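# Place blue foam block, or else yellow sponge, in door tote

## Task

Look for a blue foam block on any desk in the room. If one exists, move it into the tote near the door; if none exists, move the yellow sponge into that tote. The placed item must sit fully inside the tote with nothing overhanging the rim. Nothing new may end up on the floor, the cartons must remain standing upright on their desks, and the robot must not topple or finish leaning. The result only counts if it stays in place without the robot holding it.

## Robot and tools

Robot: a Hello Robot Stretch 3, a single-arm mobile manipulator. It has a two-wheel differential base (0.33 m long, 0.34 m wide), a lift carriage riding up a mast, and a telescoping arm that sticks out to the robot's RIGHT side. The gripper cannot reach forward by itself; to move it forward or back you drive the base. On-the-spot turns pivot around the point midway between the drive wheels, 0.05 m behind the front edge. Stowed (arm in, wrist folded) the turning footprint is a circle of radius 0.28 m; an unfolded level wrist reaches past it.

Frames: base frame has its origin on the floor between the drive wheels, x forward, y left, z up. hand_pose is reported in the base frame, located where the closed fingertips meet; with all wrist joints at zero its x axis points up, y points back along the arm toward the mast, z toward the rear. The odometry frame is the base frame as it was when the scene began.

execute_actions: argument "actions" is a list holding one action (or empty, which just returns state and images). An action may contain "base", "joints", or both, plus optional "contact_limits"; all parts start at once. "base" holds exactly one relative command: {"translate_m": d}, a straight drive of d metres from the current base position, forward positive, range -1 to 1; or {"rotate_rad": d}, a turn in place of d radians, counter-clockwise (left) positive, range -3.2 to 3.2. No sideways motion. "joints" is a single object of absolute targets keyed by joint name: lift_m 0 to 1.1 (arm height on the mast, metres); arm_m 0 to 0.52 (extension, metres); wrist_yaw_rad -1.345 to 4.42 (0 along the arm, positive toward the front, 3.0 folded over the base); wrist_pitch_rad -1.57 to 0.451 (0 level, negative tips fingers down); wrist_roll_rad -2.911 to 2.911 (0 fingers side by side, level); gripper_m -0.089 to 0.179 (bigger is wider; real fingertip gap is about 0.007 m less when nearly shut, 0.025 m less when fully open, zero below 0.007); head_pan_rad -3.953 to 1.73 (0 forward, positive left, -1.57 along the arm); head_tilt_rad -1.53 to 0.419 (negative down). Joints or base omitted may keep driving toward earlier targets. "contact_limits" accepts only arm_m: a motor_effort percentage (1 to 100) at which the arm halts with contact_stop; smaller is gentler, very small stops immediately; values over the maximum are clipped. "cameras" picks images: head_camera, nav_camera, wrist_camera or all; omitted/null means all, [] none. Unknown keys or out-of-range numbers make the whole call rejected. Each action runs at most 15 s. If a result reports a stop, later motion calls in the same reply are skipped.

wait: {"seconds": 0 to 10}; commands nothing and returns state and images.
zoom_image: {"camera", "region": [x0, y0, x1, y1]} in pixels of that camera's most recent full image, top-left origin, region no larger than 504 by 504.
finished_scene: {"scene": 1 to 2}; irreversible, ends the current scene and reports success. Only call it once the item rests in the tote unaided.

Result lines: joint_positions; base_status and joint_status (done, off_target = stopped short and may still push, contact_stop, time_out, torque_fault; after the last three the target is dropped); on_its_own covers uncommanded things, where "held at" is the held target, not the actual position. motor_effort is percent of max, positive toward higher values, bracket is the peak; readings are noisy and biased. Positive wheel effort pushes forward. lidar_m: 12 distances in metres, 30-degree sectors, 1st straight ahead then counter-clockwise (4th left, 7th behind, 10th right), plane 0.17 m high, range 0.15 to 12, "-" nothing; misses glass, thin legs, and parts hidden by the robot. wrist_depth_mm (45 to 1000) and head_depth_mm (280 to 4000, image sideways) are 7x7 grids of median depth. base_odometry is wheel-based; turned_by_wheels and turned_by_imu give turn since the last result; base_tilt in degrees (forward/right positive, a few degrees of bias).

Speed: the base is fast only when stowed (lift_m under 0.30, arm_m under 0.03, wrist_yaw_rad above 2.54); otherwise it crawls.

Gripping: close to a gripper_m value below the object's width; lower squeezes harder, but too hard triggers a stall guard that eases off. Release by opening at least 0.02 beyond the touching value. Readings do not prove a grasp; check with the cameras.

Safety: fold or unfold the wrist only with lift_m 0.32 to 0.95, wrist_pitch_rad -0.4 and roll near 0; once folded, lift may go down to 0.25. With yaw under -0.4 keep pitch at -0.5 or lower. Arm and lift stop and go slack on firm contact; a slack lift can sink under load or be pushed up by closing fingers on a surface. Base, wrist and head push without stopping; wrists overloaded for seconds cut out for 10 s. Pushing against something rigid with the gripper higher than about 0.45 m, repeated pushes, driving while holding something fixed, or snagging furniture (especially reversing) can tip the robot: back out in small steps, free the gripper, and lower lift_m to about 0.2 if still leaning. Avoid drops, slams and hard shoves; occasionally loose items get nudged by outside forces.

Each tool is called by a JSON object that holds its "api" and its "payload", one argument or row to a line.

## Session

{"api": "execute_actions", "payload": {
  "actions": []
}}

Scene clock: 0.00 s.
base_odometry: x=+0.000 y=+0.000 heading=+0.000 (m, m, rad; odometry frame)
turned_by_wheels: +0.000 (rad since the last result)
turned_by_imu: +0.000 (rad since the last result)
base_tilt: forward=-1.3 right=-1.3 (deg)
lidar_m: 2.32 1.74 1.38 1.55 1.77 1.48 1.82 1.68 1.67 1.81 2.29 2.25
head_depth_mm: 2052 2490 2511 2490 2464 2085 2174 / 1931 2598 2622 2616 2608 2671 2386 / 1993 2695 2747 2773 2779 2827 2421 / 1967 2791 2914 2917 2978 2915 2434 / 1964 2759 2888 2847 2804 2700 2521 / 1916 2471 2515 2483 2415 2369 2277 / 1897 2245 2182 2154 2109 2077 2049
base_status: not commanded
joint_positions: lift_m=+0.353 arm_m=-0.002 wrist_yaw_rad=+2.927 wrist_pitch_rad=-0.361 wrist_roll_rad=-0.012 gripper_m=+0.037 head_pan_rad=-0.017 head_tilt_rad=-0.011
joint_status: not commanded
motor_effort: left_wheel=+0 right_wheel=+0 lift_m=+37 arm_m=-1 wrist_yaw_rad=+0 wrist_pitch_rad=+8 wrist_roll_rad=+0 gripper_m=+1 head_pan_rad=+0 head_tilt_rad=+1 (%)
hand_pose: x=+0.0280 y=+0.0827 z=+0.3787 quat_wxyz=(+0.201, +0.701, +0.053, +0.682) (m; base frame)
wrist_depth_mm: - - - - - - - / - - - - - - - / 889 - - - - - - / 728 - 841 902 962 - - / 602 - 681 706 751 820 910 / 521 - 556 588 635 685 704 / 462 - - 513 545 564 587
pictures: head_camera (sideways: a quarter turn clockwise sets it upright), nav_camera (sideways: a quarter turn counterclockwise sets it upright), wrist_camera
Images, in order (width x height): head_camera 896x504, nav_camera 672x504, wrist_camera 644x364.

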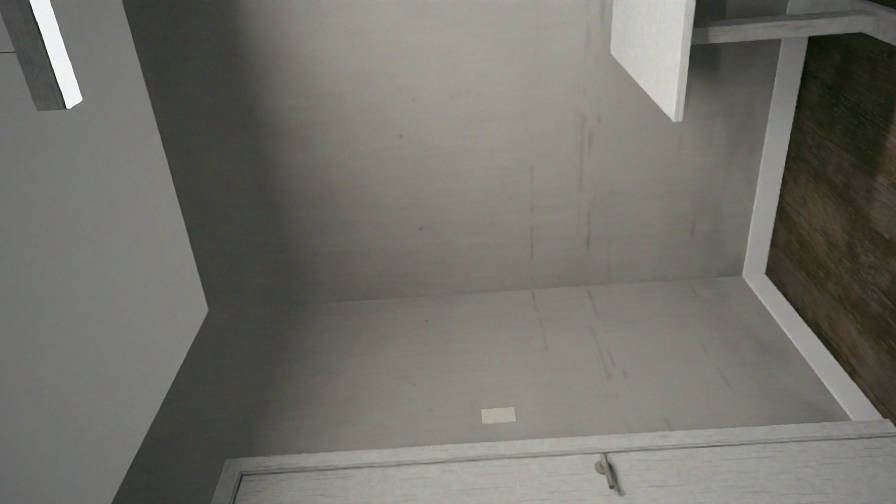

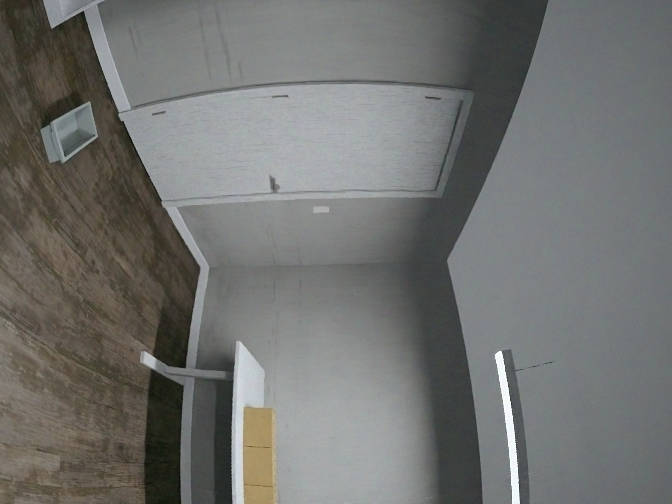

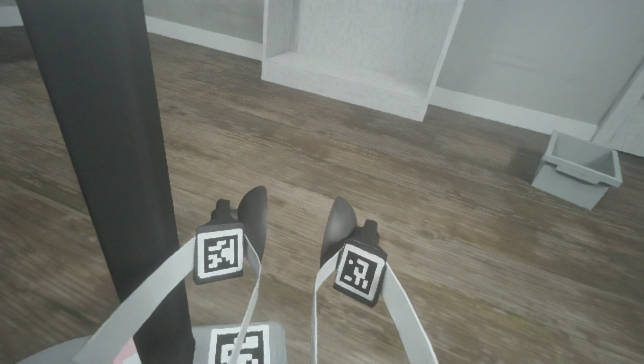

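{"api": "execute_actions", "payload": {
  "actions": [
    {"joints": {"head_pan_rad": -1.35, "head_tilt_rad": -0.3, "lift_m": 0.29}}
  ],
  "cameras": ["head_camera", "nav_camera"]
}}

{"api": "execute_actions", "payload": {
  "actions": [
    {"joints": {"head_pan_rad": -2.75, "head_tilt_rad": -0.3}}
  ],
  "cameras": ["head_camera", "nav_camera"]
}}

{"api": "execute_actions", "payload": {
  "actions": [
    {"joints": {"head_pan_rad": -3.93, "head_tilt_rad": -0.3}}
  ],
  "cameras": ["head_camera", "nav_camera"]
}}

Scene clock: 5.77 s.
base_odometry: x=+0.000 y=+0.000 heading=+0.000 (m, m, rad; odometry frame)
turned_by_wheels: +0.000 (rad since the last result)
turned_by_imu: +0.000 (rad since the last result)
base_tilt: forward=-1.3 right=-1.3 (deg)
lidar_m: 2.32 1.74 1.37 1.54 1.77 1.48 1.82 1.68 1.67 1.80 2.29 2.25
head_depth_mm: 1980 2042 2126 1552 1872 1941 1609 / 2090 2198 2282 2358 2497 2042 1611 / 2244 2354 2494 2590 2680 2088 1624 / 2421 2603 2678 2879 2898 2092 1630 / 2671 2780 2989 3158 2930 2109 1650 / 2825 2951 3058 3187 2953 2125 1655 / 2659 2748 2788 2891 2855 2152 1668
base_status: not commanded
joint_positions: lift_m=+0.291 arm_m=-0.002 wrist_yaw_rad=+2.927 wrist_pitch_rad=-0.361 wrist_roll_rad=-0.012 gripper_m=+0.037 head_pan_rad=-1.343 head_tilt_rad=-0.296
joint_status: all done
motor_effort: left_wheel=+0(0) right_wheel=+0(0) lift_m=+23(35) arm_m=-1(0) wrist_yaw_rad=+0(0) wrist_pitch_rad=+8(8) wrist_roll_rad=+0(0) gripper_m=+0(1) head_pan_rad=-4(43) head_tilt_rad=-3(20) (%)
hand_pose: x=+0.0279 y=+0.0827 z=+0.3162 quat_wxyz=(+0.201, +0.701, +0.053, +0.682) (m; base frame)
wrist_depth_mm: - - - - - - - / 984 - - - - - - / 781 871 917 - - - - / 623 - 743 777 842 898 946 / 530 - 599 616 674 730 784 / 458 - 496 502 565 586 633 / - - - 453 469 488 517
pictures: head_camera (sideways: a quarter turn clockwise sets it upright), nav_camera (sideways: a quarter turn counterclockwise sets it upright)
Images, in order (width x height): head_camera 896x504, nav_camera 672x504.

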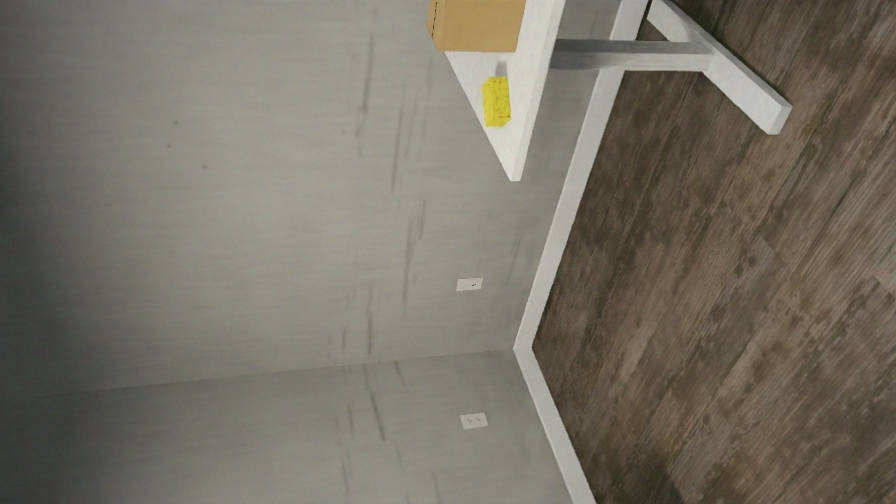

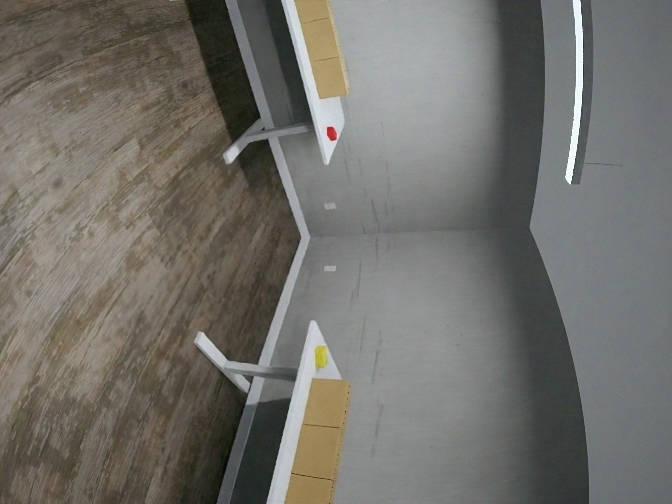

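Scene clock: 7.07 s.
base_odometry: x=+0.000 y=+0.000 heading=+0.000 (m, m, rad; odometry frame)
turned_by_wheels: +0.000 (rad since the last result)
turned_by_imu: +0.000 (rad since the last result)
base_tilt: forward=-1.2 right=-1.5 (deg)
lidar_m: 2.33 1.74 1.38 1.54 1.77 1.48 1.82 1.68 1.67 1.80 2.29 2.25
head_depth_mm: 2224 2329 2398 2503 2553 2042 1596 / 2425 2529 2654 2781 2789 2049 1605 / 2506 2622 2737 2872 2834 2080 1617 / 2336 2422 2551 2621 2689 2065 1642 / 2195 2260 2339 2451 2486 2099 1651 / 2052 2122 2177 2279 2369 2126 1669 / 1925 1992 2050 2121 1659 2149 1630
base_status: not commanded
joint_positions: lift_m=+0.291 arm_m=-0.002 wrist_yaw_rad=+2.927 wrist_pitch_rad=-0.361 wrist_roll_rad=-0.012 gripper_m=+0.037 head_pan_rad=-2.743 head_tilt_rad=-0.296
joint_status: all done
motor_effort: left_wheel=+0(0) right_wheel=+0(0) lift_m=+23(22) arm_m=-1(0) wrist_yaw_rad=-1(1) wrist_pitch_rad=+7(8) wrist_roll_rad=+0(0) gripper_m=+0(1) head_pan_rad=-4(44) head_tilt_rad=-2(0) (%)
hand_pose: x=+0.0279 y=+0.0827 z=+0.3162 quat_wxyz=(+0.201, +0.701, +0.053, +0.682) (m; base frame)
wrist_depth_mm: - - - - - - - / - - - - - - - / 800 859 951 - - - - / 627 - 743 794 827 884 930 / 535 - 590 621 671 714 778 / 464 - 488 505 561 585 611 / - - - 450 476 491 524
pictures: head_camera (sideways: a quarter turn clockwise sets it upright), nav_camera (sideways: a quarter turn counterclockwise sets it upright)
Images, in order (width x height): head_camera 896x504, nav_camera 672x504.

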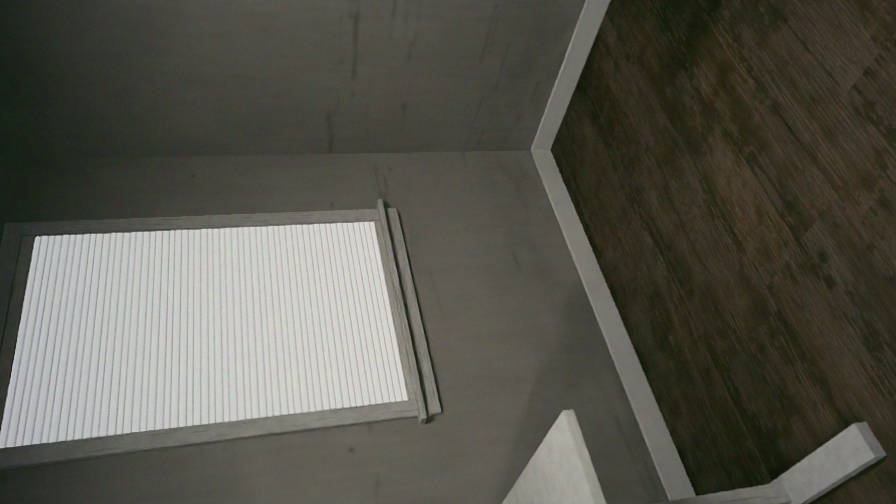

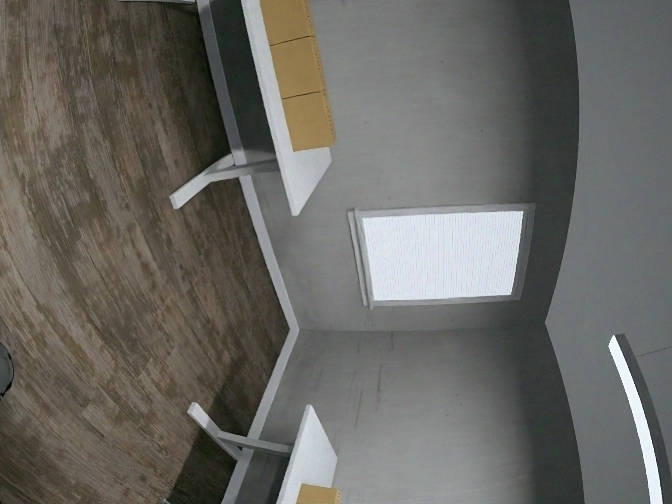

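Scene clock: 8.27 s.
base_odometry: x=+0.000 y=+0.000 heading=+0.000 (m, m, rad; odometry frame)
turned_by_wheels: +0.000 (rad since the last result)
turned_by_imu: +0.000 (rad since the last result)
base_tilt: forward=-1.1 right=-1.3 (deg)
lidar_m: 2.32 1.73 1.38 1.54 1.77 1.48 1.81 1.68 1.67 1.81 2.30 2.25
head_depth_mm: - - - - - - - / - - - - - - - / 2008 2070 2175 2237 2383 1965 1620 / 1947 2028 2120 2142 2313 2087 1639 / 1881 1960 2060 1557 1603 1952 1641 / 1838 1894 2000 1586 1524 1946 1649 / 1782 1864 1946 1984 1492 2136 1674
base_status: not commanded
joint_positions: lift_m=+0.291 arm_m=-0.002 wrist_yaw_rad=+2.927 wrist_pitch_rad=-0.361 wrist_roll_rad=-0.012 gripper_m=+0.037 head_pan_rad=-3.923 head_tilt_rad=-0.296
joint_status: all done
motor_effort: left_wheel=+0(0) right_wheel=+0(0) lift_m=+24(23) arm_m=-1(0) wrist_yaw_rad=+0(0) wrist_pitch_rad=+8(8) wrist_roll_rad=+0(0) gripper_m=+0(1) head_pan_rad=-4(44) head_tilt_rad=-2(0) (%)
hand_pose: x=+0.0279 y=+0.0827 z=+0.3162 quat_wxyz=(+0.201, +0.701, +0.053, +0.682) (m; base frame)
wrist_depth_mm: - - - - - - - / - - - - - - - / 763 870 946 - - - - / 619 - 723 780 824 911 925 / 526 - 600 618 675 724 760 / 466 - 503 510 559 583 619 / - - - 451 459 488 521
pictures: head_camera (sideways: a quarter turn clockwise sets it upright), nav_camera (sideways: a quarter turn counterclockwise sets it upright)
Images, in order (width x height): head_camera 896x504, nav_camera 672x504.

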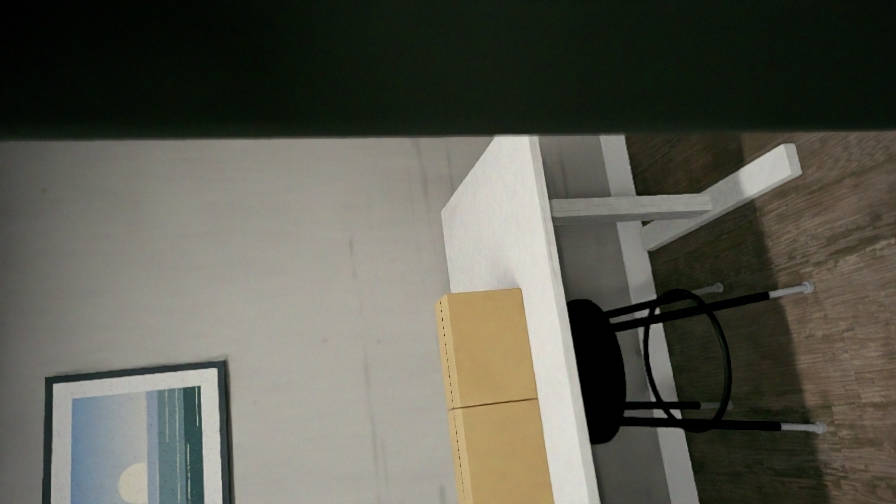

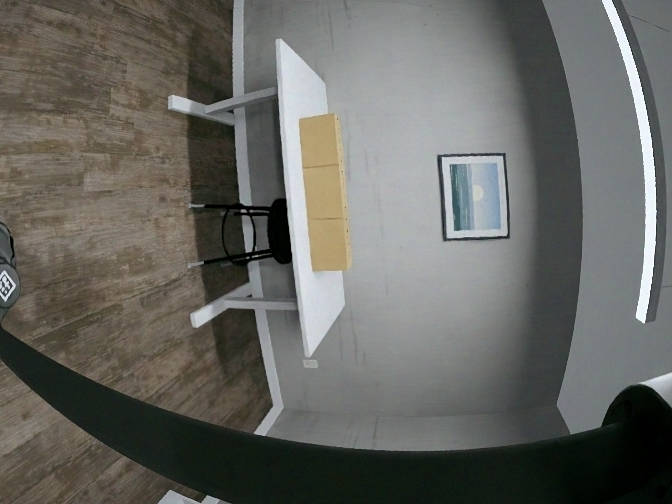

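{"api": "execute_actions", "payload": {
  "actions": [
    {"base": {"rotate_rad": 0.225}, "joints": {"head_pan_rad": -3.14, "head_tilt_rad": -0.5}}
  ],
  "cameras": ["nav_camera"]
}}

{"api": "execute_actions", "payload": {
  "actions": [
    {"base": {"translate_m": -0.9}}
  ],
  "cameras": ["nav_camera"]
}}

Scene clock: 56.57 s.
base_odometry: x=+0.000 y=+0.000 heading=+0.225 (m, m, rad; odometry frame)
turned_by_wheels: +0.225 (rad since the last result)
turned_by_imu: +0.222 (rad since the last result)
base_tilt: forward=-1.3 right=-1.4 (deg)
lidar_m: 1.94 1.38 1.55 1.92 2.13 1.82 2.43 1.67 1.81 2.39 2.29 2.25
head_depth_mm: 1948 2083 1882 2340 1984 1627 1361 / 2091 2232 2366 2530 2042 1631 1352 / 2229 2394 2614 2679 2057 1641 1365 / 2418 2617 2853 2798 2103 1659 1372 / 2462 2604 2792 2825 2095 1656 1382 / 2243 2373 2535 2619 2126 1668 1387 / 2074 2186 2281 2438 2140 1684 1395
base_status: done
joint_positions: lift_m=+0.291 arm_m=-0.002 wrist_yaw_rad=+2.927 wrist_pitch_rad=-0.361 wrist_roll_rad=-0.012 gripper_m=+0.037 head_pan_rad=-3.147 head_tilt_rad=-0.494
joint_status: all done
motor_effort: left_wheel=-2(13) right_wheel=+2(10) lift_m=+23(24) arm_m=-1(0) wrist_yaw_rad=+0(0) wrist_pitch_rad=+8(8) wrist_roll_rad=+0(0) gripper_m=+1(1) head_pan_rad=+4(43) head_tilt_rad=-3(18) (%)
hand_pose: x=+0.0279 y=+0.0827 z=+0.3162 quat_wxyz=(+0.201, +0.701, +0.053, +0.682) (m; base frame)
wrist_depth_mm: - - - - - - - / 997 - - - - - - / 788 886 922 - - - - / 623 - 738 765 821 899 - / 524 - 592 635 678 712 744 / 460 - 507 509 557 581 614 / - - - 443 469 497 519
pictures: nav_camera (sideways: a quarter turn counterclockwise sets it upright)
Images, in order (width x height): nav_camera 672x504.

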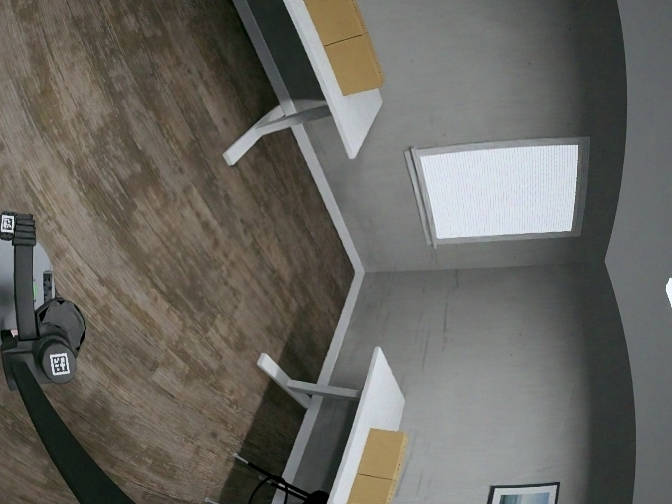

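Scene clock: 61.33 s.
base_odometry: x=-0.877 y=-0.201 heading=+0.225 (m, m, rad; odometry frame)
turned_by_wheels: +0.000 (rad since the last result)
turned_by_imu: -0.008 (rad since the last result)
base_tilt: forward=-1.3 right=-1.4 (deg)
lidar_m: 2.71 2.11 1.98 1.03 1.04 1.04 1.68 1.47 1.03 1.68 2.80 2.84
head_depth_mm: 1349 1433 1529 1666 1802 1636 1355 / 1434 1529 1659 1794 1913 1643 1365 / 1535 1642 1785 1953 2008 1644 1360 / 1660 1785 1952 2153 2082 1660 1378 / 1718 1846 1978 2134 2088 1663 1379 / 1594 1666 1775 1891 1954 1670 1385 / 1461 1541 1612 1721 1816 1680 1392
base_status: done
joint_positions: lift_m=+0.291 arm_m=-0.002 wrist_yaw_rad=+2.927 wrist_pitch_rad=-0.361 wrist_roll_rad=-0.012 gripper_m=+0.037 head_pan_rad=-3.147 head_tilt_rad=-0.495
joint_status: not commanded
motor_effort: left_wheel=-1(14) right_wheel=+1(5) lift_m=+24(23) arm_m=-1(1) wrist_yaw_rad=+0(0) wrist_pitch_rad=+8(8) wrist_roll_rad=+0(0) gripper_m=+1(1) head_pan_rad=+3(3) head_tilt_rad=-3(2) (%)
hand_pose: x=+0.0279 y=+0.0827 z=+0.3162 quat_wxyz=(+0.201, +0.701, +0.053, +0.682) (m; base frame)
wrist_depth_mm: - - - - - - - / - - - - - - - / 770 901 927 - - - - / 628 - 733 767 825 913 - / 523 - 610 621 671 696 753 / 460 - 499 514 566 602 616 / - - - 450 468 496 522
pictures: nav_camera (sideways: a quarter turn counterclockwise sets it upright)
Images, in order (width x height): nav_camera 672x504.

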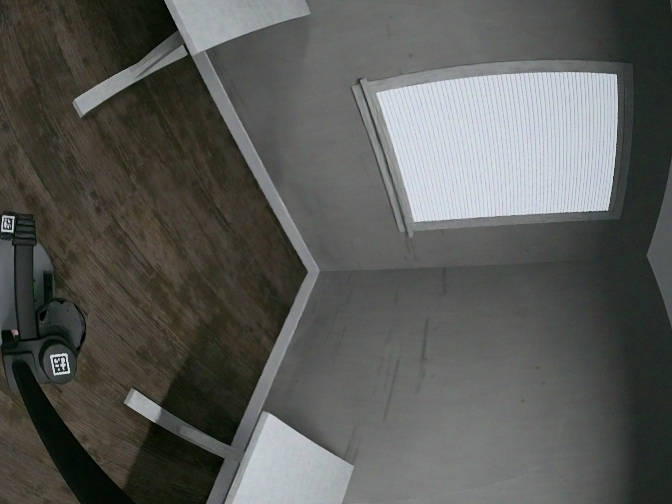

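{"api": "execute_actions", "payload": {
  "actions": [
    {"base": {"translate_m": -0.9}, "joints": {"head_pan_rad": 1.15, "head_tilt_rad": -0.4}}
  ],
  "cameras": ["head_camera", "nav_camera"]
}}

Scene clock: 74.77 s.
base_odometry: x=-1.755 y=-0.401 heading=+0.225 (m, m, rad; odometry frame)
turned_by_wheels: +0.000 (rad since the last result)
turned_by_imu: -0.008 (rad since the last result)
base_tilt: forward=-1.3 right=-1.4 (deg)
lidar_m: 3.46 2.65 1.18 0.64 0.82 0.82 0.92 0.86 0.86 0.97 0.97 3.53
head_depth_mm: 2403 2547 2717 2832 2296 1777 1441 / 2476 2611 2776 1503 1049 833 692 / 2534 2713 2855 1220 1013 809 657 / 2538 2645 2800 1143 899 816 661 / 1934 2014 2053 1564 1030 821 667 / 1575 1613 1643 1555 1087 829 670 / 1288 1344 1372 1388 1095 834 673
base_status: done
joint_positions: lift_m=+0.291 arm_m=-0.002 wrist_yaw_rad=+2.927 wrist_pitch_rad=-0.361 wrist_roll_rad=-0.012 gripper_m=+0.037 head_pan_rad=+1.143 head_tilt_rad=-0.409
joint_status: all done
motor_effort: left_wheel=+0(12) right_wheel=+0(7) lift_m=+24(24) arm_m=-1(1) wrist_yaw_rad=+0(0) wrist_pitch_rad=+7(8) wrist_roll_rad=+0(0) gripper_m=+1(0) head_pan_rad=+4(40) head_tilt_rad=+3(13) (%)
hand_pose: x=+0.0279 y=+0.0827 z=+0.3162 quat_wxyz=(+0.201, +0.701, +0.053, +0.682) (m; base frame)
wrist_depth_mm: - 826 - - - - - / 661 929 - - - - - / 696 891 847 - - - - / 626 - 748 740 820 905 - / 524 - 598 630 658 702 774 / 457 - 495 510 557 578 619 / - - - 451 480 489 513
pictures: head_camera (sideways: a quarter turn clockwise sets it upright), nav_camera (sideways: a quarter turn counterclockwise sets it upright)
Images, in order (width x height): head_camera 896x504, nav_camera 672x504.

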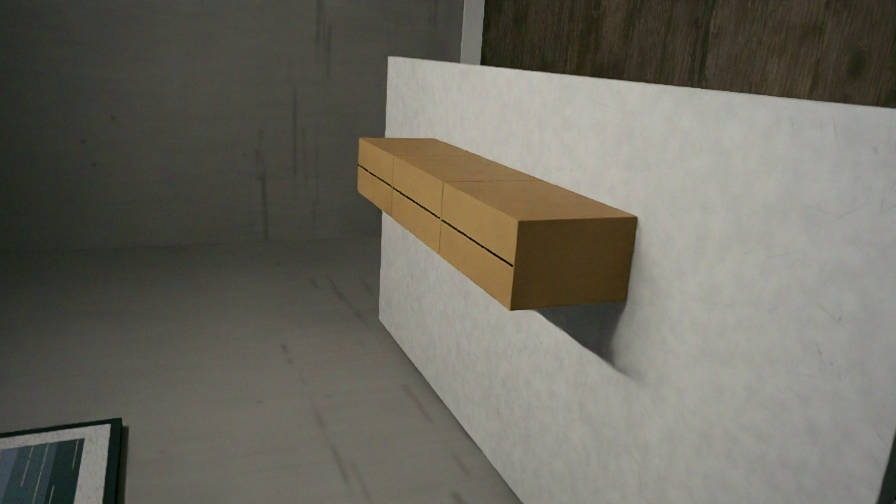

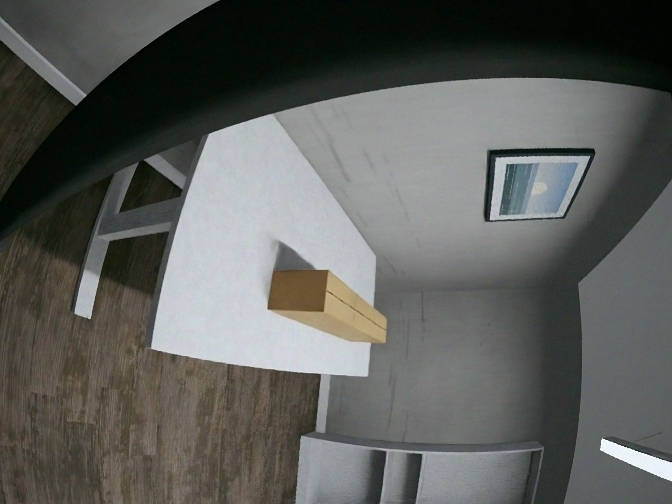

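{"api": "execute_actions", "payload": {
  "actions": []
}}

Scene clock: 92.33 s.
base_odometry: x=-1.755 y=-0.401 heading=+0.225 (m, m, rad; odometry frame)
turned_by_wheels: +0.000 (rad since the last result)
turned_by_imu: +0.000 (rad since the last result)
base_tilt: forward=-1.4 right=-1.3 (deg)
lidar_m: 3.47 2.66 1.18 0.64 0.82 0.82 0.93 0.86 0.86 0.97 0.97 3.53
head_depth_mm: 2411 2553 2709 2862 2301 1773 1448 / 2470 2644 2807 1500 1051 833 693 / 2504 2680 2834 1211 1014 810 654 / 2502 2675 2772 1137 902 812 661 / 1947 2004 2065 1563 1030 822 663 / 1584 1618 1640 1550 1082 825 669 / 1300 1349 1364 1393 1098 834 672
base_status: done
joint_positions: lift_m=+0.291 arm_m=-0.002 wrist_yaw_rad=+2.927 wrist_pitch_rad=-0.361 wrist_roll_rad=-0.012 gripper_m=+0.037 head_pan_rad=+1.143 head_tilt_rad=-0.409
joint_status: all done
motor_effort: left_wheel=+0(12) right_wheel=+0(7) lift_m=+24(24) arm_m=-1(1) wrist_yaw_rad=+0(0) wrist_pitch_rad=+7(8) wrist_roll_rad=+0(0) gripper_m=+1(0) head_pan_rad=+3(40) head_tilt_rad=+3(13) (%)
hand_pose: x=+0.0279 y=+0.0827 z=+0.3162 quat_wxyz=(+0.201, +0.701, +0.053, +0.682) (m; base frame)
wrist_depth_mm: - 850 985 - - - - / 663 938 - - - - - / 693 893 835 - - - - / 622 - 729 730 831 896 - / 532 - 609 631 657 706 752 / 456 - 502 506 568 586 603 / - - - 447 470 490 521
pictures: head_camera (sideways: a quarter turn clockwise sets it upright), nav_camera (sideways: a quarter turn counterclockwise sets it upright), wrist_camera
Images, in order (width x height): head_camera 896x504, nav_camera 672x504, wrist_camera 644x364.

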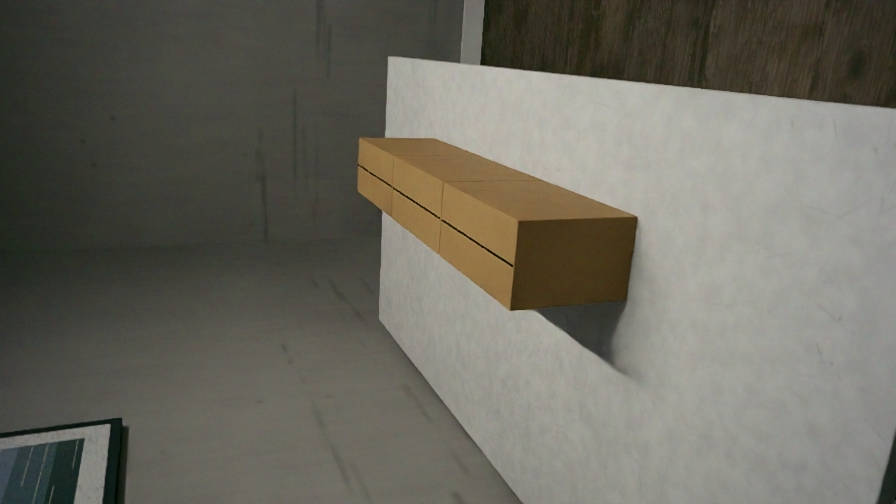

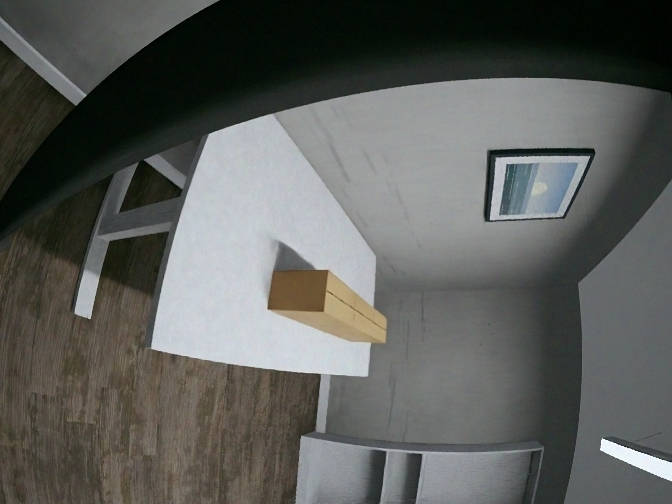

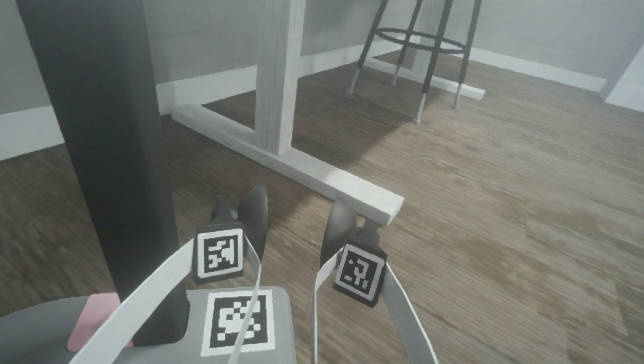

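{"api": "execute_actions", "payload": {
  "actions": [
    {"base": {"translate_m": -0.24}, "joints": {"head_pan_rad": -0.86, "head_tilt_rad": -0.32}}
  ],
  "cameras": ["head_camera", "nav_camera"]
}}

Scene clock: 104.50 s.
base_odometry: x=-1.989 y=-0.455 heading=+0.225 (m, m, rad; odometry frame)
turned_by_wheels: +0.000 (rad since the last result)
turned_by_imu: -0.002 (rad since the last result)
base_tilt: forward=-1.4 right=-1.3 (deg)
lidar_m: 3.65 2.86 0.71 0.76 0.64 0.64 0.72 0.70 0.70 0.79 1.08 3.73
head_depth_mm: 1457 1509 1563 1599 1198 1758 1548 / 1856 1942 2024 1868 1208 1894 1524 / 2548 2686 2888 1898 1217 1242 1403 / 3586 3796 - 1917 1232 1928 1577 / 3552 3696 - 1637 1230 1870 1581 / 3516 3748 3885 - 2499 1967 1598 / 3408 3668 3820 - 2813 2044 1616
base_status: done
joint_positions: lift_m=+0.291 arm_m=-0.002 wrist_yaw_rad=+2.927 wrist_pitch_rad=-0.361 wrist_roll_rad=-0.012 gripper_m=+0.037 head_pan_rad=-0.853 head_tilt_rad=-0.329
joint_status: all done
motor_effort: left_wheel=+0(11) right_wheel=+0(7) lift_m=+24(23) arm_m=+0(0) wrist_yaw_rad=+0(0) wrist_pitch_rad=+8(8) wrist_roll_rad=+0(0) gripper_m=+0(0) head_pan_rad=-4(41) head_tilt_rad=+3(13) (%)
hand_pose: x=+0.0279 y=+0.0827 z=+0.3162 quat_wxyz=(+0.201, +0.701, +0.053, +0.682) (m; base frame)
wrist_depth_mm: - 684 808 - - - - / 516 739 890 - - - - / 573 795 884 922 - - - / 589 - 734 799 800 905 - / 527 - 585 613 668 708 779 / 460 - 497 513 568 576 615 / - - - 463 465 493 519
pictures: head_camera (sideways: a quarter turn clockwise sets it upright), nav_camera (sideways: a quarter turn counterclockwise sets it upright)
Images, in order (width x height): head_camera 896x504, nav_camera 672x504.

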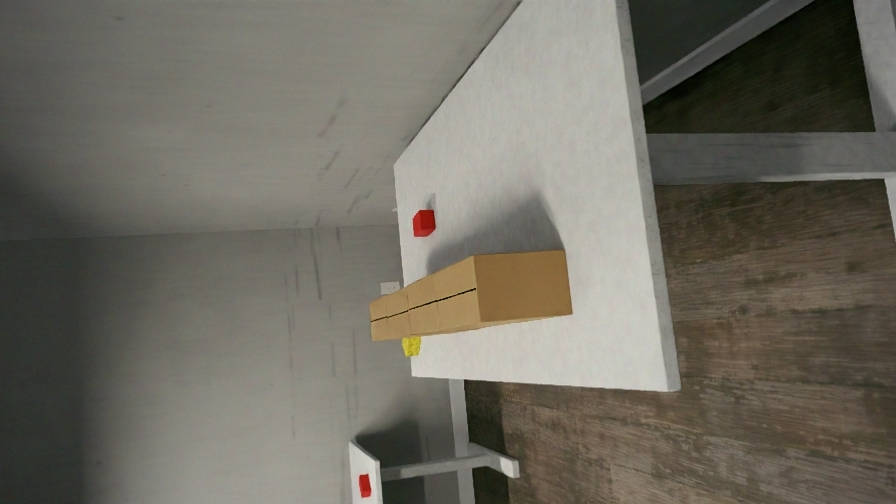

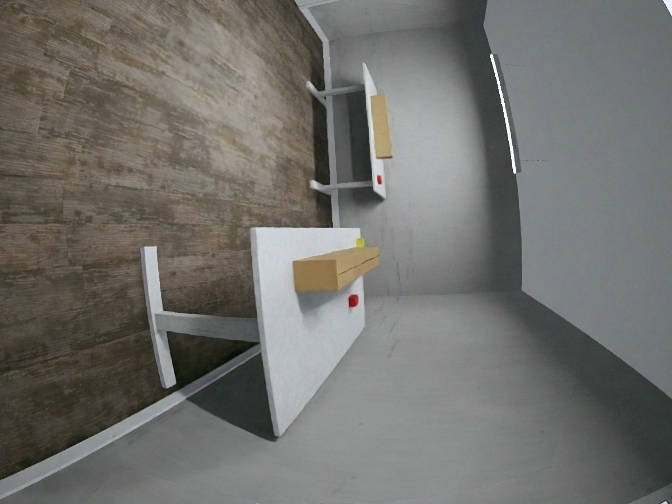

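{"api": "zoom_image", "payload": {
  "camera": "head_camera",
  "region": [330, 150, 630, 400]
}}

{"api": "zoom_image", "payload": {
  "camera": "nav_camera",
  "region": [290, 40, 450, 220]
}}

Region (330, 150, 630, 400) of head_camera's 896x504 image, scaled by 1.680, with more detail than that image has.

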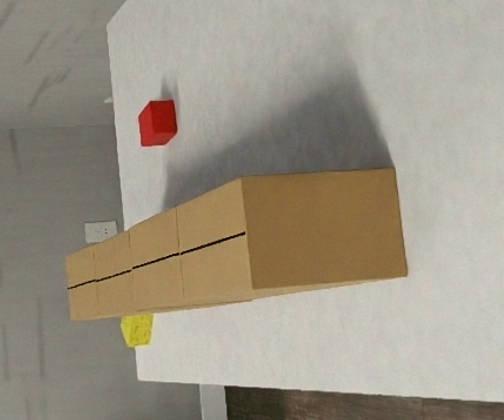

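Region (290, 40, 450, 220) of nav_camera's 672x504 image, scaled by 2.800, with more detail than that image has.

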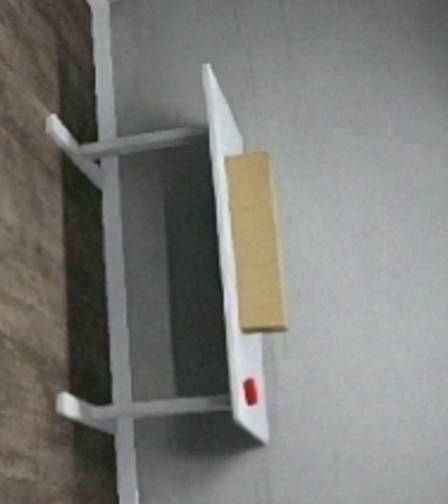

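{"api": "execute_actions", "payload": {
  "actions": [
    {"base": {"rotate_rad": -0.45}, "joints": {"head_pan_rad": 1.33, "head_tilt_rad": -0.38}}
  ],
  "cameras": ["head_camera"]
}}

Scene clock: 162.30 s.
base_odometry: x=-1.989 y=-0.455 heading=-0.225 (m, m, rad; odometry frame)
turned_by_wheels: -0.450 (rad since the last result)
turned_by_imu: -0.445 (rad since the last result)
base_tilt: forward=-1.5 right=-1.4 (deg)
lidar_m: 3.76 3.20 1.33 0.71 0.73 0.64 0.64 0.76 0.70 0.70 0.82 1.08
head_depth_mm: 2591 2668 2886 3002 2404 1830 1485 / 2625 2773 3001 3139 2460 934 735 / 2636 2801 2952 1939 1117 843 742 / 2589 2810 2958 1375 1024 848 745 / 2654 2807 2986 1503 1038 855 749 / 2628 2745 2787 1733 1152 863 751 / 2058 1984 1930 1700 1175 867 735
base_status: done
joint_positions: lift_m=+0.291 arm_m=-0.002 wrist_yaw_rad=+2.927 wrist_pitch_rad=-0.361 wrist_roll_rad=-0.012 gripper_m=+0.037 head_pan_rad=+1.323 head_tilt_rad=-0.376
joint_status: all done
motor_effort: left_wheel=+3(11) right_wheel=-3(9) lift_m=+24(24) arm_m=+0(1) wrist_yaw_rad=+0(0) wrist_pitch_rad=+8(8) wrist_roll_rad=+0(0) gripper_m=+0(1) head_pan_rad=+3(40) head_tilt_rad=-3(9) (%)
hand_pose: x=+0.0279 y=+0.0826 z=+0.3162 quat_wxyz=(+0.201, +0.701, +0.053, +0.682) (m; base frame)
wrist_depth_mm: - - 690 - - - - / 673 - - - - - - / 688 835 806 - - - - / 631 - 731 758 873 907 - / 525 - 604 614 675 711 747 / 458 - 507 509 554 591 614 / - - - 447 473 490 524
pictures: head_camera (sideways: a quarter turn clockwise sets it upright)
Images, in order (width x height): head_camera 896x504.

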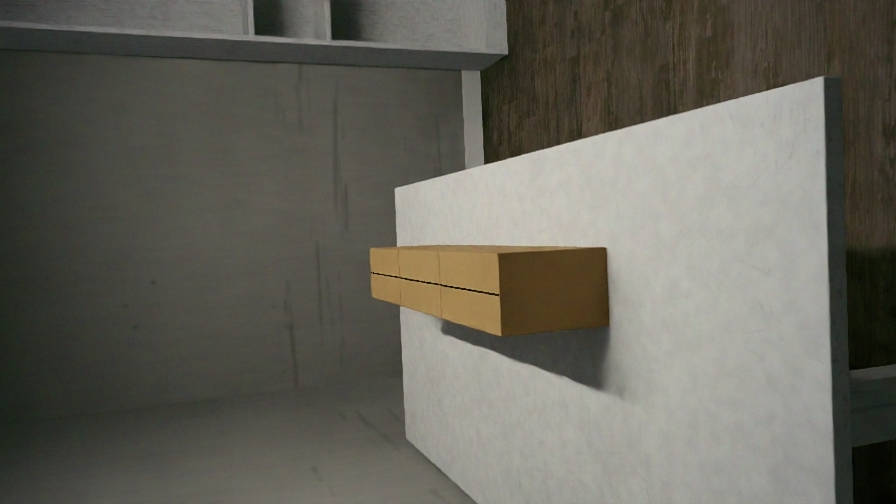

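{"api": "execute_actions", "payload": {
  "actions": [
    {"base": {"translate_m": 1.0}, "joints": {"head_pan_rad": -0.5, "head_tilt_rad": -0.55}}
  ],
  "cameras": ["head_camera", "nav_camera"]
}}

Scene clock: 169.93 s.
base_odometry: x=-1.014 y=-0.678 heading=-0.225 (m, m, rad; odometry frame)
turned_by_wheels: +0.000 (rad since the last result)
turned_by_imu: +0.008 (rad since the last result)
base_tilt: forward=-1.3 right=-1.4 (deg)
lidar_m: 2.74 3.11 2.54 2.47 1.62 1.22 1.60 1.12 0.99 0.54 1.17 1.44
head_depth_mm: 1741 1820 1627 777 658 668 587 / 2101 2229 2146 831 813 699 616 / 2681 2853 1156 1010 876 1457 1319 / 2764 3001 3165 1207 1839 1575 1331 / 2716 2946 3143 2591 1983 1594 1330 / 2654 2852 3106 2636 1993 1592 1346 / 2611 2788 2991 2606 2009 1604 1350
base_status: done
joint_positions: lift_m=+0.291 arm_m=-0.002 wrist_yaw_rad=+2.927 wrist_pitch_rad=-0.361 wrist_roll_rad=-0.012 gripper_m=+0.037 head_pan_rad=-0.493 head_tilt_rad=-0.544
joint_status: all done
motor_effort: left_wheel=+1(13) right_wheel=-2(7) lift_m=+23(24) arm_m=-1(1) wrist_yaw_rad=+0(0) wrist_pitch_rad=+8(8) wrist_roll_rad=+0(0) gripper_m=+1(0) head_pan_rad=-4(43) head_tilt_rad=-3(15) (%)
hand_pose: x=+0.0279 y=+0.0826 z=+0.3162 quat_wxyz=(+0.201, +0.701, +0.053, +0.682) (m; base frame)
wrist_depth_mm: - - - - - - - / 990 - - - - - - / 776 880 955 - - - - / 629 - 724 783 828 916 - / 526 - 603 616 701 705 768 / 470 - 499 511 559 577 613 / - - - 448 474 501 528
pictures: head_camera (sideways: a quarter turn clockwise sets it upright), nav_camera (sideways: a quarter turn counterclockwise sets it upright)
Images, in order (width x height): head_camera 896x504, nav_camera 672x504.

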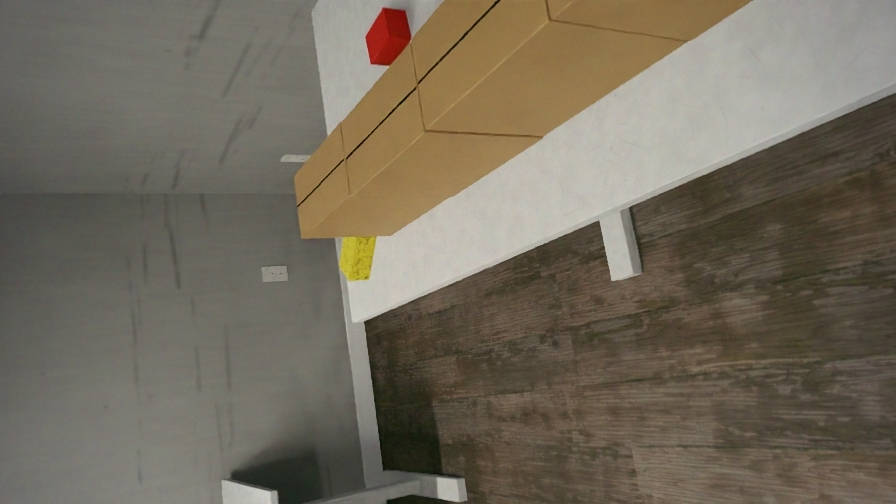

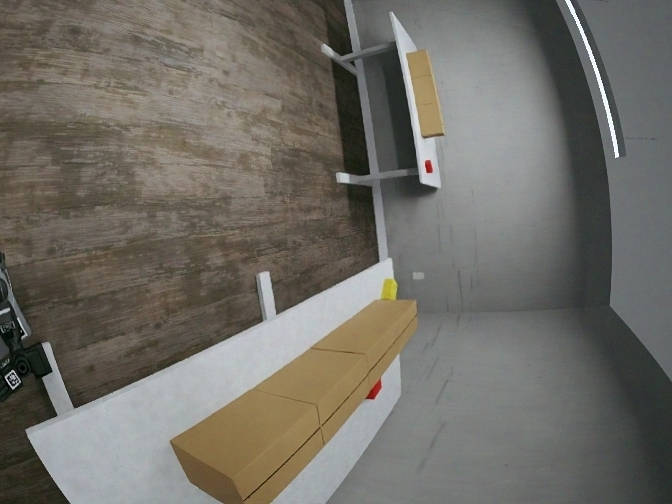

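{"api": "execute_actions", "payload": {
  "actions": [
    {"base": {"translate_m": 1.0}, "joints": {"head_pan_rad": -1.23, "head_tilt_rad": -0.7}}
  ],
  "cameras": ["head_camera", "nav_camera"]
}}

Scene clock: 186.53 s.
base_odometry: x=-0.039 y=-0.901 heading=-0.225 (m, m, rad; odometry frame)
turned_by_wheels: +0.000 (rad since the last result)
turned_by_imu: +0.008 (rad since the last result)
base_tilt: forward=-1.4 right=-1.4 (deg)
lidar_m: 1.76 2.21 2.48 2.20 2.49 2.11 2.40 1.16 1.29 0.90 1.54 1.77
head_depth_mm: 1147 1250 1171 698 736 1343 1212 / 1209 1323 1179 753 741 1409 1214 / 1278 1419 1465 886 784 1378 1221 / 1356 1513 1700 864 1564 1406 1223 / 1451 1632 1857 953 1644 1418 1228 / 1550 1767 2036 2098 1690 1424 1229 / 1678 1923 2241 2096 1692 1433 1236
base_status: done
joint_positions: lift_m=+0.291 arm_m=-0.002 wrist_yaw_rad=+2.927 wrist_pitch_rad=-0.361 wrist_roll_rad=-0.012 gripper_m=+0.037 head_pan_rad=-1.223 head_tilt_rad=-0.691
joint_status: all done
motor_effort: left_wheel=+0(12) right_wheel=+0(6) lift_m=+24(23) arm_m=-1(1) wrist_yaw_rad=+0(0) wrist_pitch_rad=+8(8) wrist_roll_rad=+0(0) gripper_m=+1(0) head_pan_rad=-4(40) head_tilt_rad=-4(16) (%)
hand_pose: x=+0.0279 y=+0.0826 z=+0.3162 quat_wxyz=(+0.201, +0.701, +0.053, +0.682) (m; base frame)
wrist_depth_mm: - - - - - - - / 989 - - - - - - / 770 899 914 - - - - / 623 - 734 796 840 924 - / 519 - 601 625 676 713 762 / 462 - 498 504 556 584 610 / - - - 449 469 491 523
pictures: head_camera (sideways: a quarter turn clockwise sets it upright), nav_camera (sideways: a quarter turn counterclockwise sets it upright)
Images, in order (width x height): head_camera 896x504, nav_camera 672x504.

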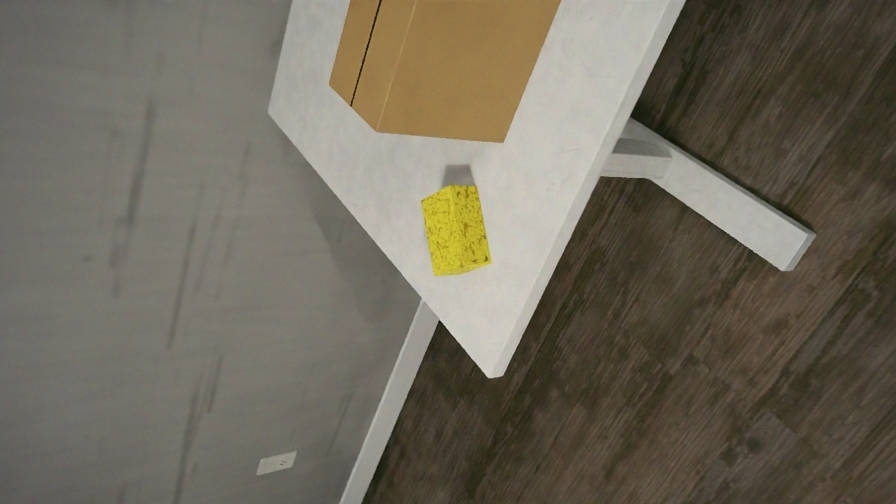

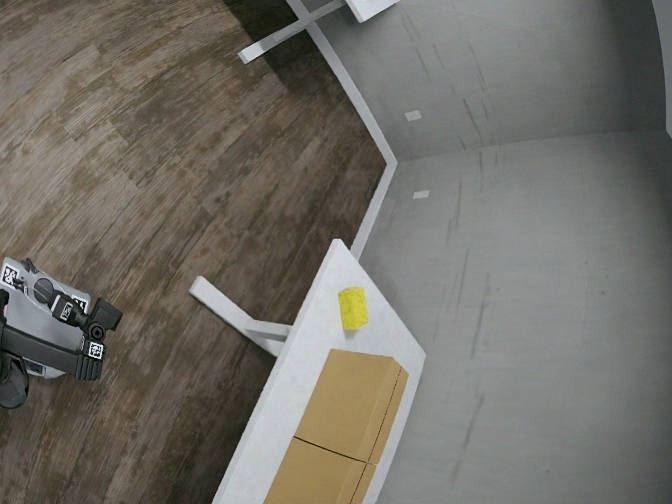

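{"api": "zoom_image", "payload": {
  "camera": "head_camera",
  "region": [360, 110, 630, 390]
}}

Region (360, 110, 630, 390) of head_camera's 896x504 image, scaled by 1.800, with more detail than that image has; it fills the left 486 columns of this view, and the rest is white.

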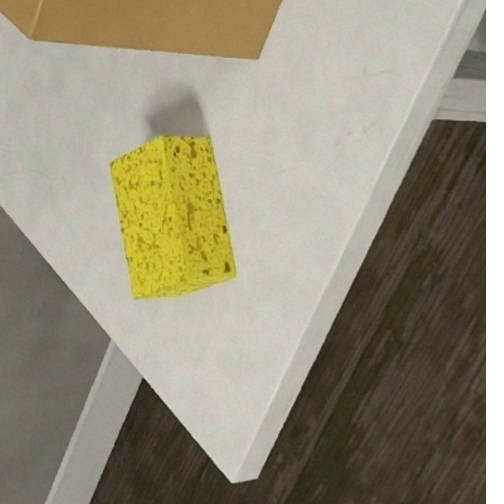

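{"api": "execute_actions", "payload": {
  "actions": [
    {"base": {"translate_m": 1.0}, "joints": {"head_pan_rad": 0.08, "head_tilt_rad": -0.6}}
  ],
  "cameras": ["head_camera", "nav_camera"]
}}

Scene clock: 210.00 s.
base_odometry: x=+0.936 y=-1.124 heading=-0.225 (m, m, rad; odometry frame)
turned_by_wheels: +0.000 (rad since the last result)
turned_by_imu: +0.008 (rad since the last result)
base_tilt: forward=-1.2 right=-1.4 (deg)
lidar_m: 1.27 1.29 2.15 2.16 2.29 2.94 2.09 1.80 1.23 1.61 1.43 0.84
head_depth_mm: 1039 1129 1221 913 757 679 1262 / 1067 1164 1263 709 740 699 1265 / 1104 1206 1289 736 763 722 1279 / 1136 1248 1332 755 792 1391 1276 / 1170 1297 1393 785 820 1442 1284 / 1223 1344 1441 817 823 1483 1292 / 1265 1395 1465 846 833 1527 1294
base_status: done
joint_positions: lift_m=+0.291 arm_m=-0.002 wrist_yaw_rad=+2.927 wrist_pitch_rad=-0.361 wrist_roll_rad=-0.012 gripper_m=+0.037 head_pan_rad=+0.073 head_tilt_rad=-0.605
joint_status: all done
motor_effort: left_wheel=-1(12) right_wheel=+1(8) lift_m=+24(23) arm_m=+0(1) wrist_yaw_rad=+0(0) wrist_pitch_rad=+8(8) wrist_roll_rad=+0(0) gripper_m=+0(1) head_pan_rad=+3(41) head_tilt_rad=+2(11) (%)
hand_pose: x=+0.0279 y=+0.0826 z=+0.3162 quat_wxyz=(+0.201, +0.701, +0.053, +0.682) (m; base frame)
wrist_depth_mm: - - - - - - - / 993 - - - - - - / 771 891 925 - - - - / 623 - 741 785 830 913 - / 536 - 611 617 679 709 790 / 466 - 495 508 565 567 612 / - - - 450 471 492 507
pictures: head_camera (sideways: a quarter turn clockwise sets it upright), nav_camera (sideways: a quarter turn counterclockwise sets it upright)
Images, in order (width x height): head_camera 896x504, nav_camera 672x504.

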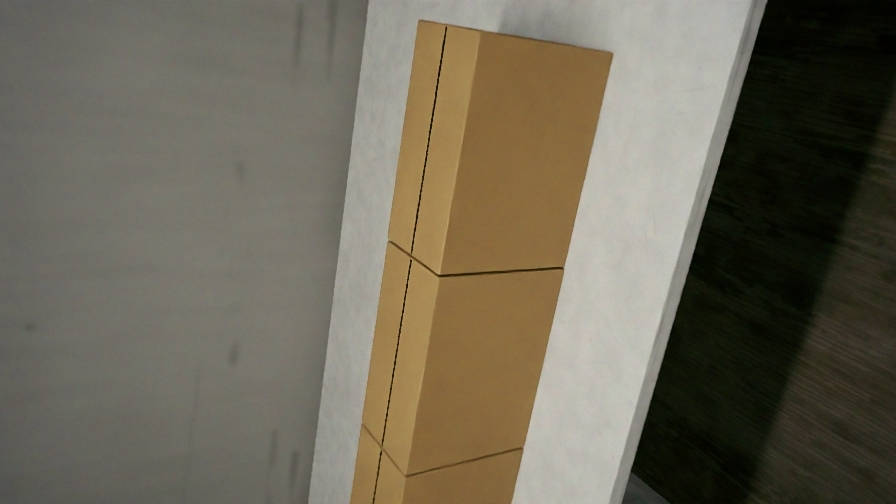

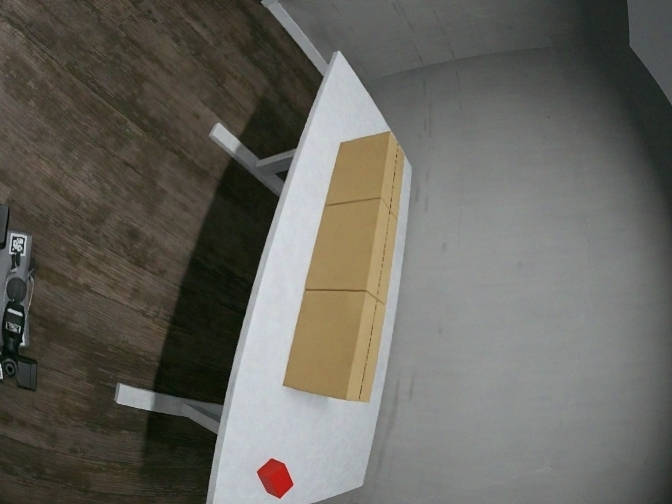

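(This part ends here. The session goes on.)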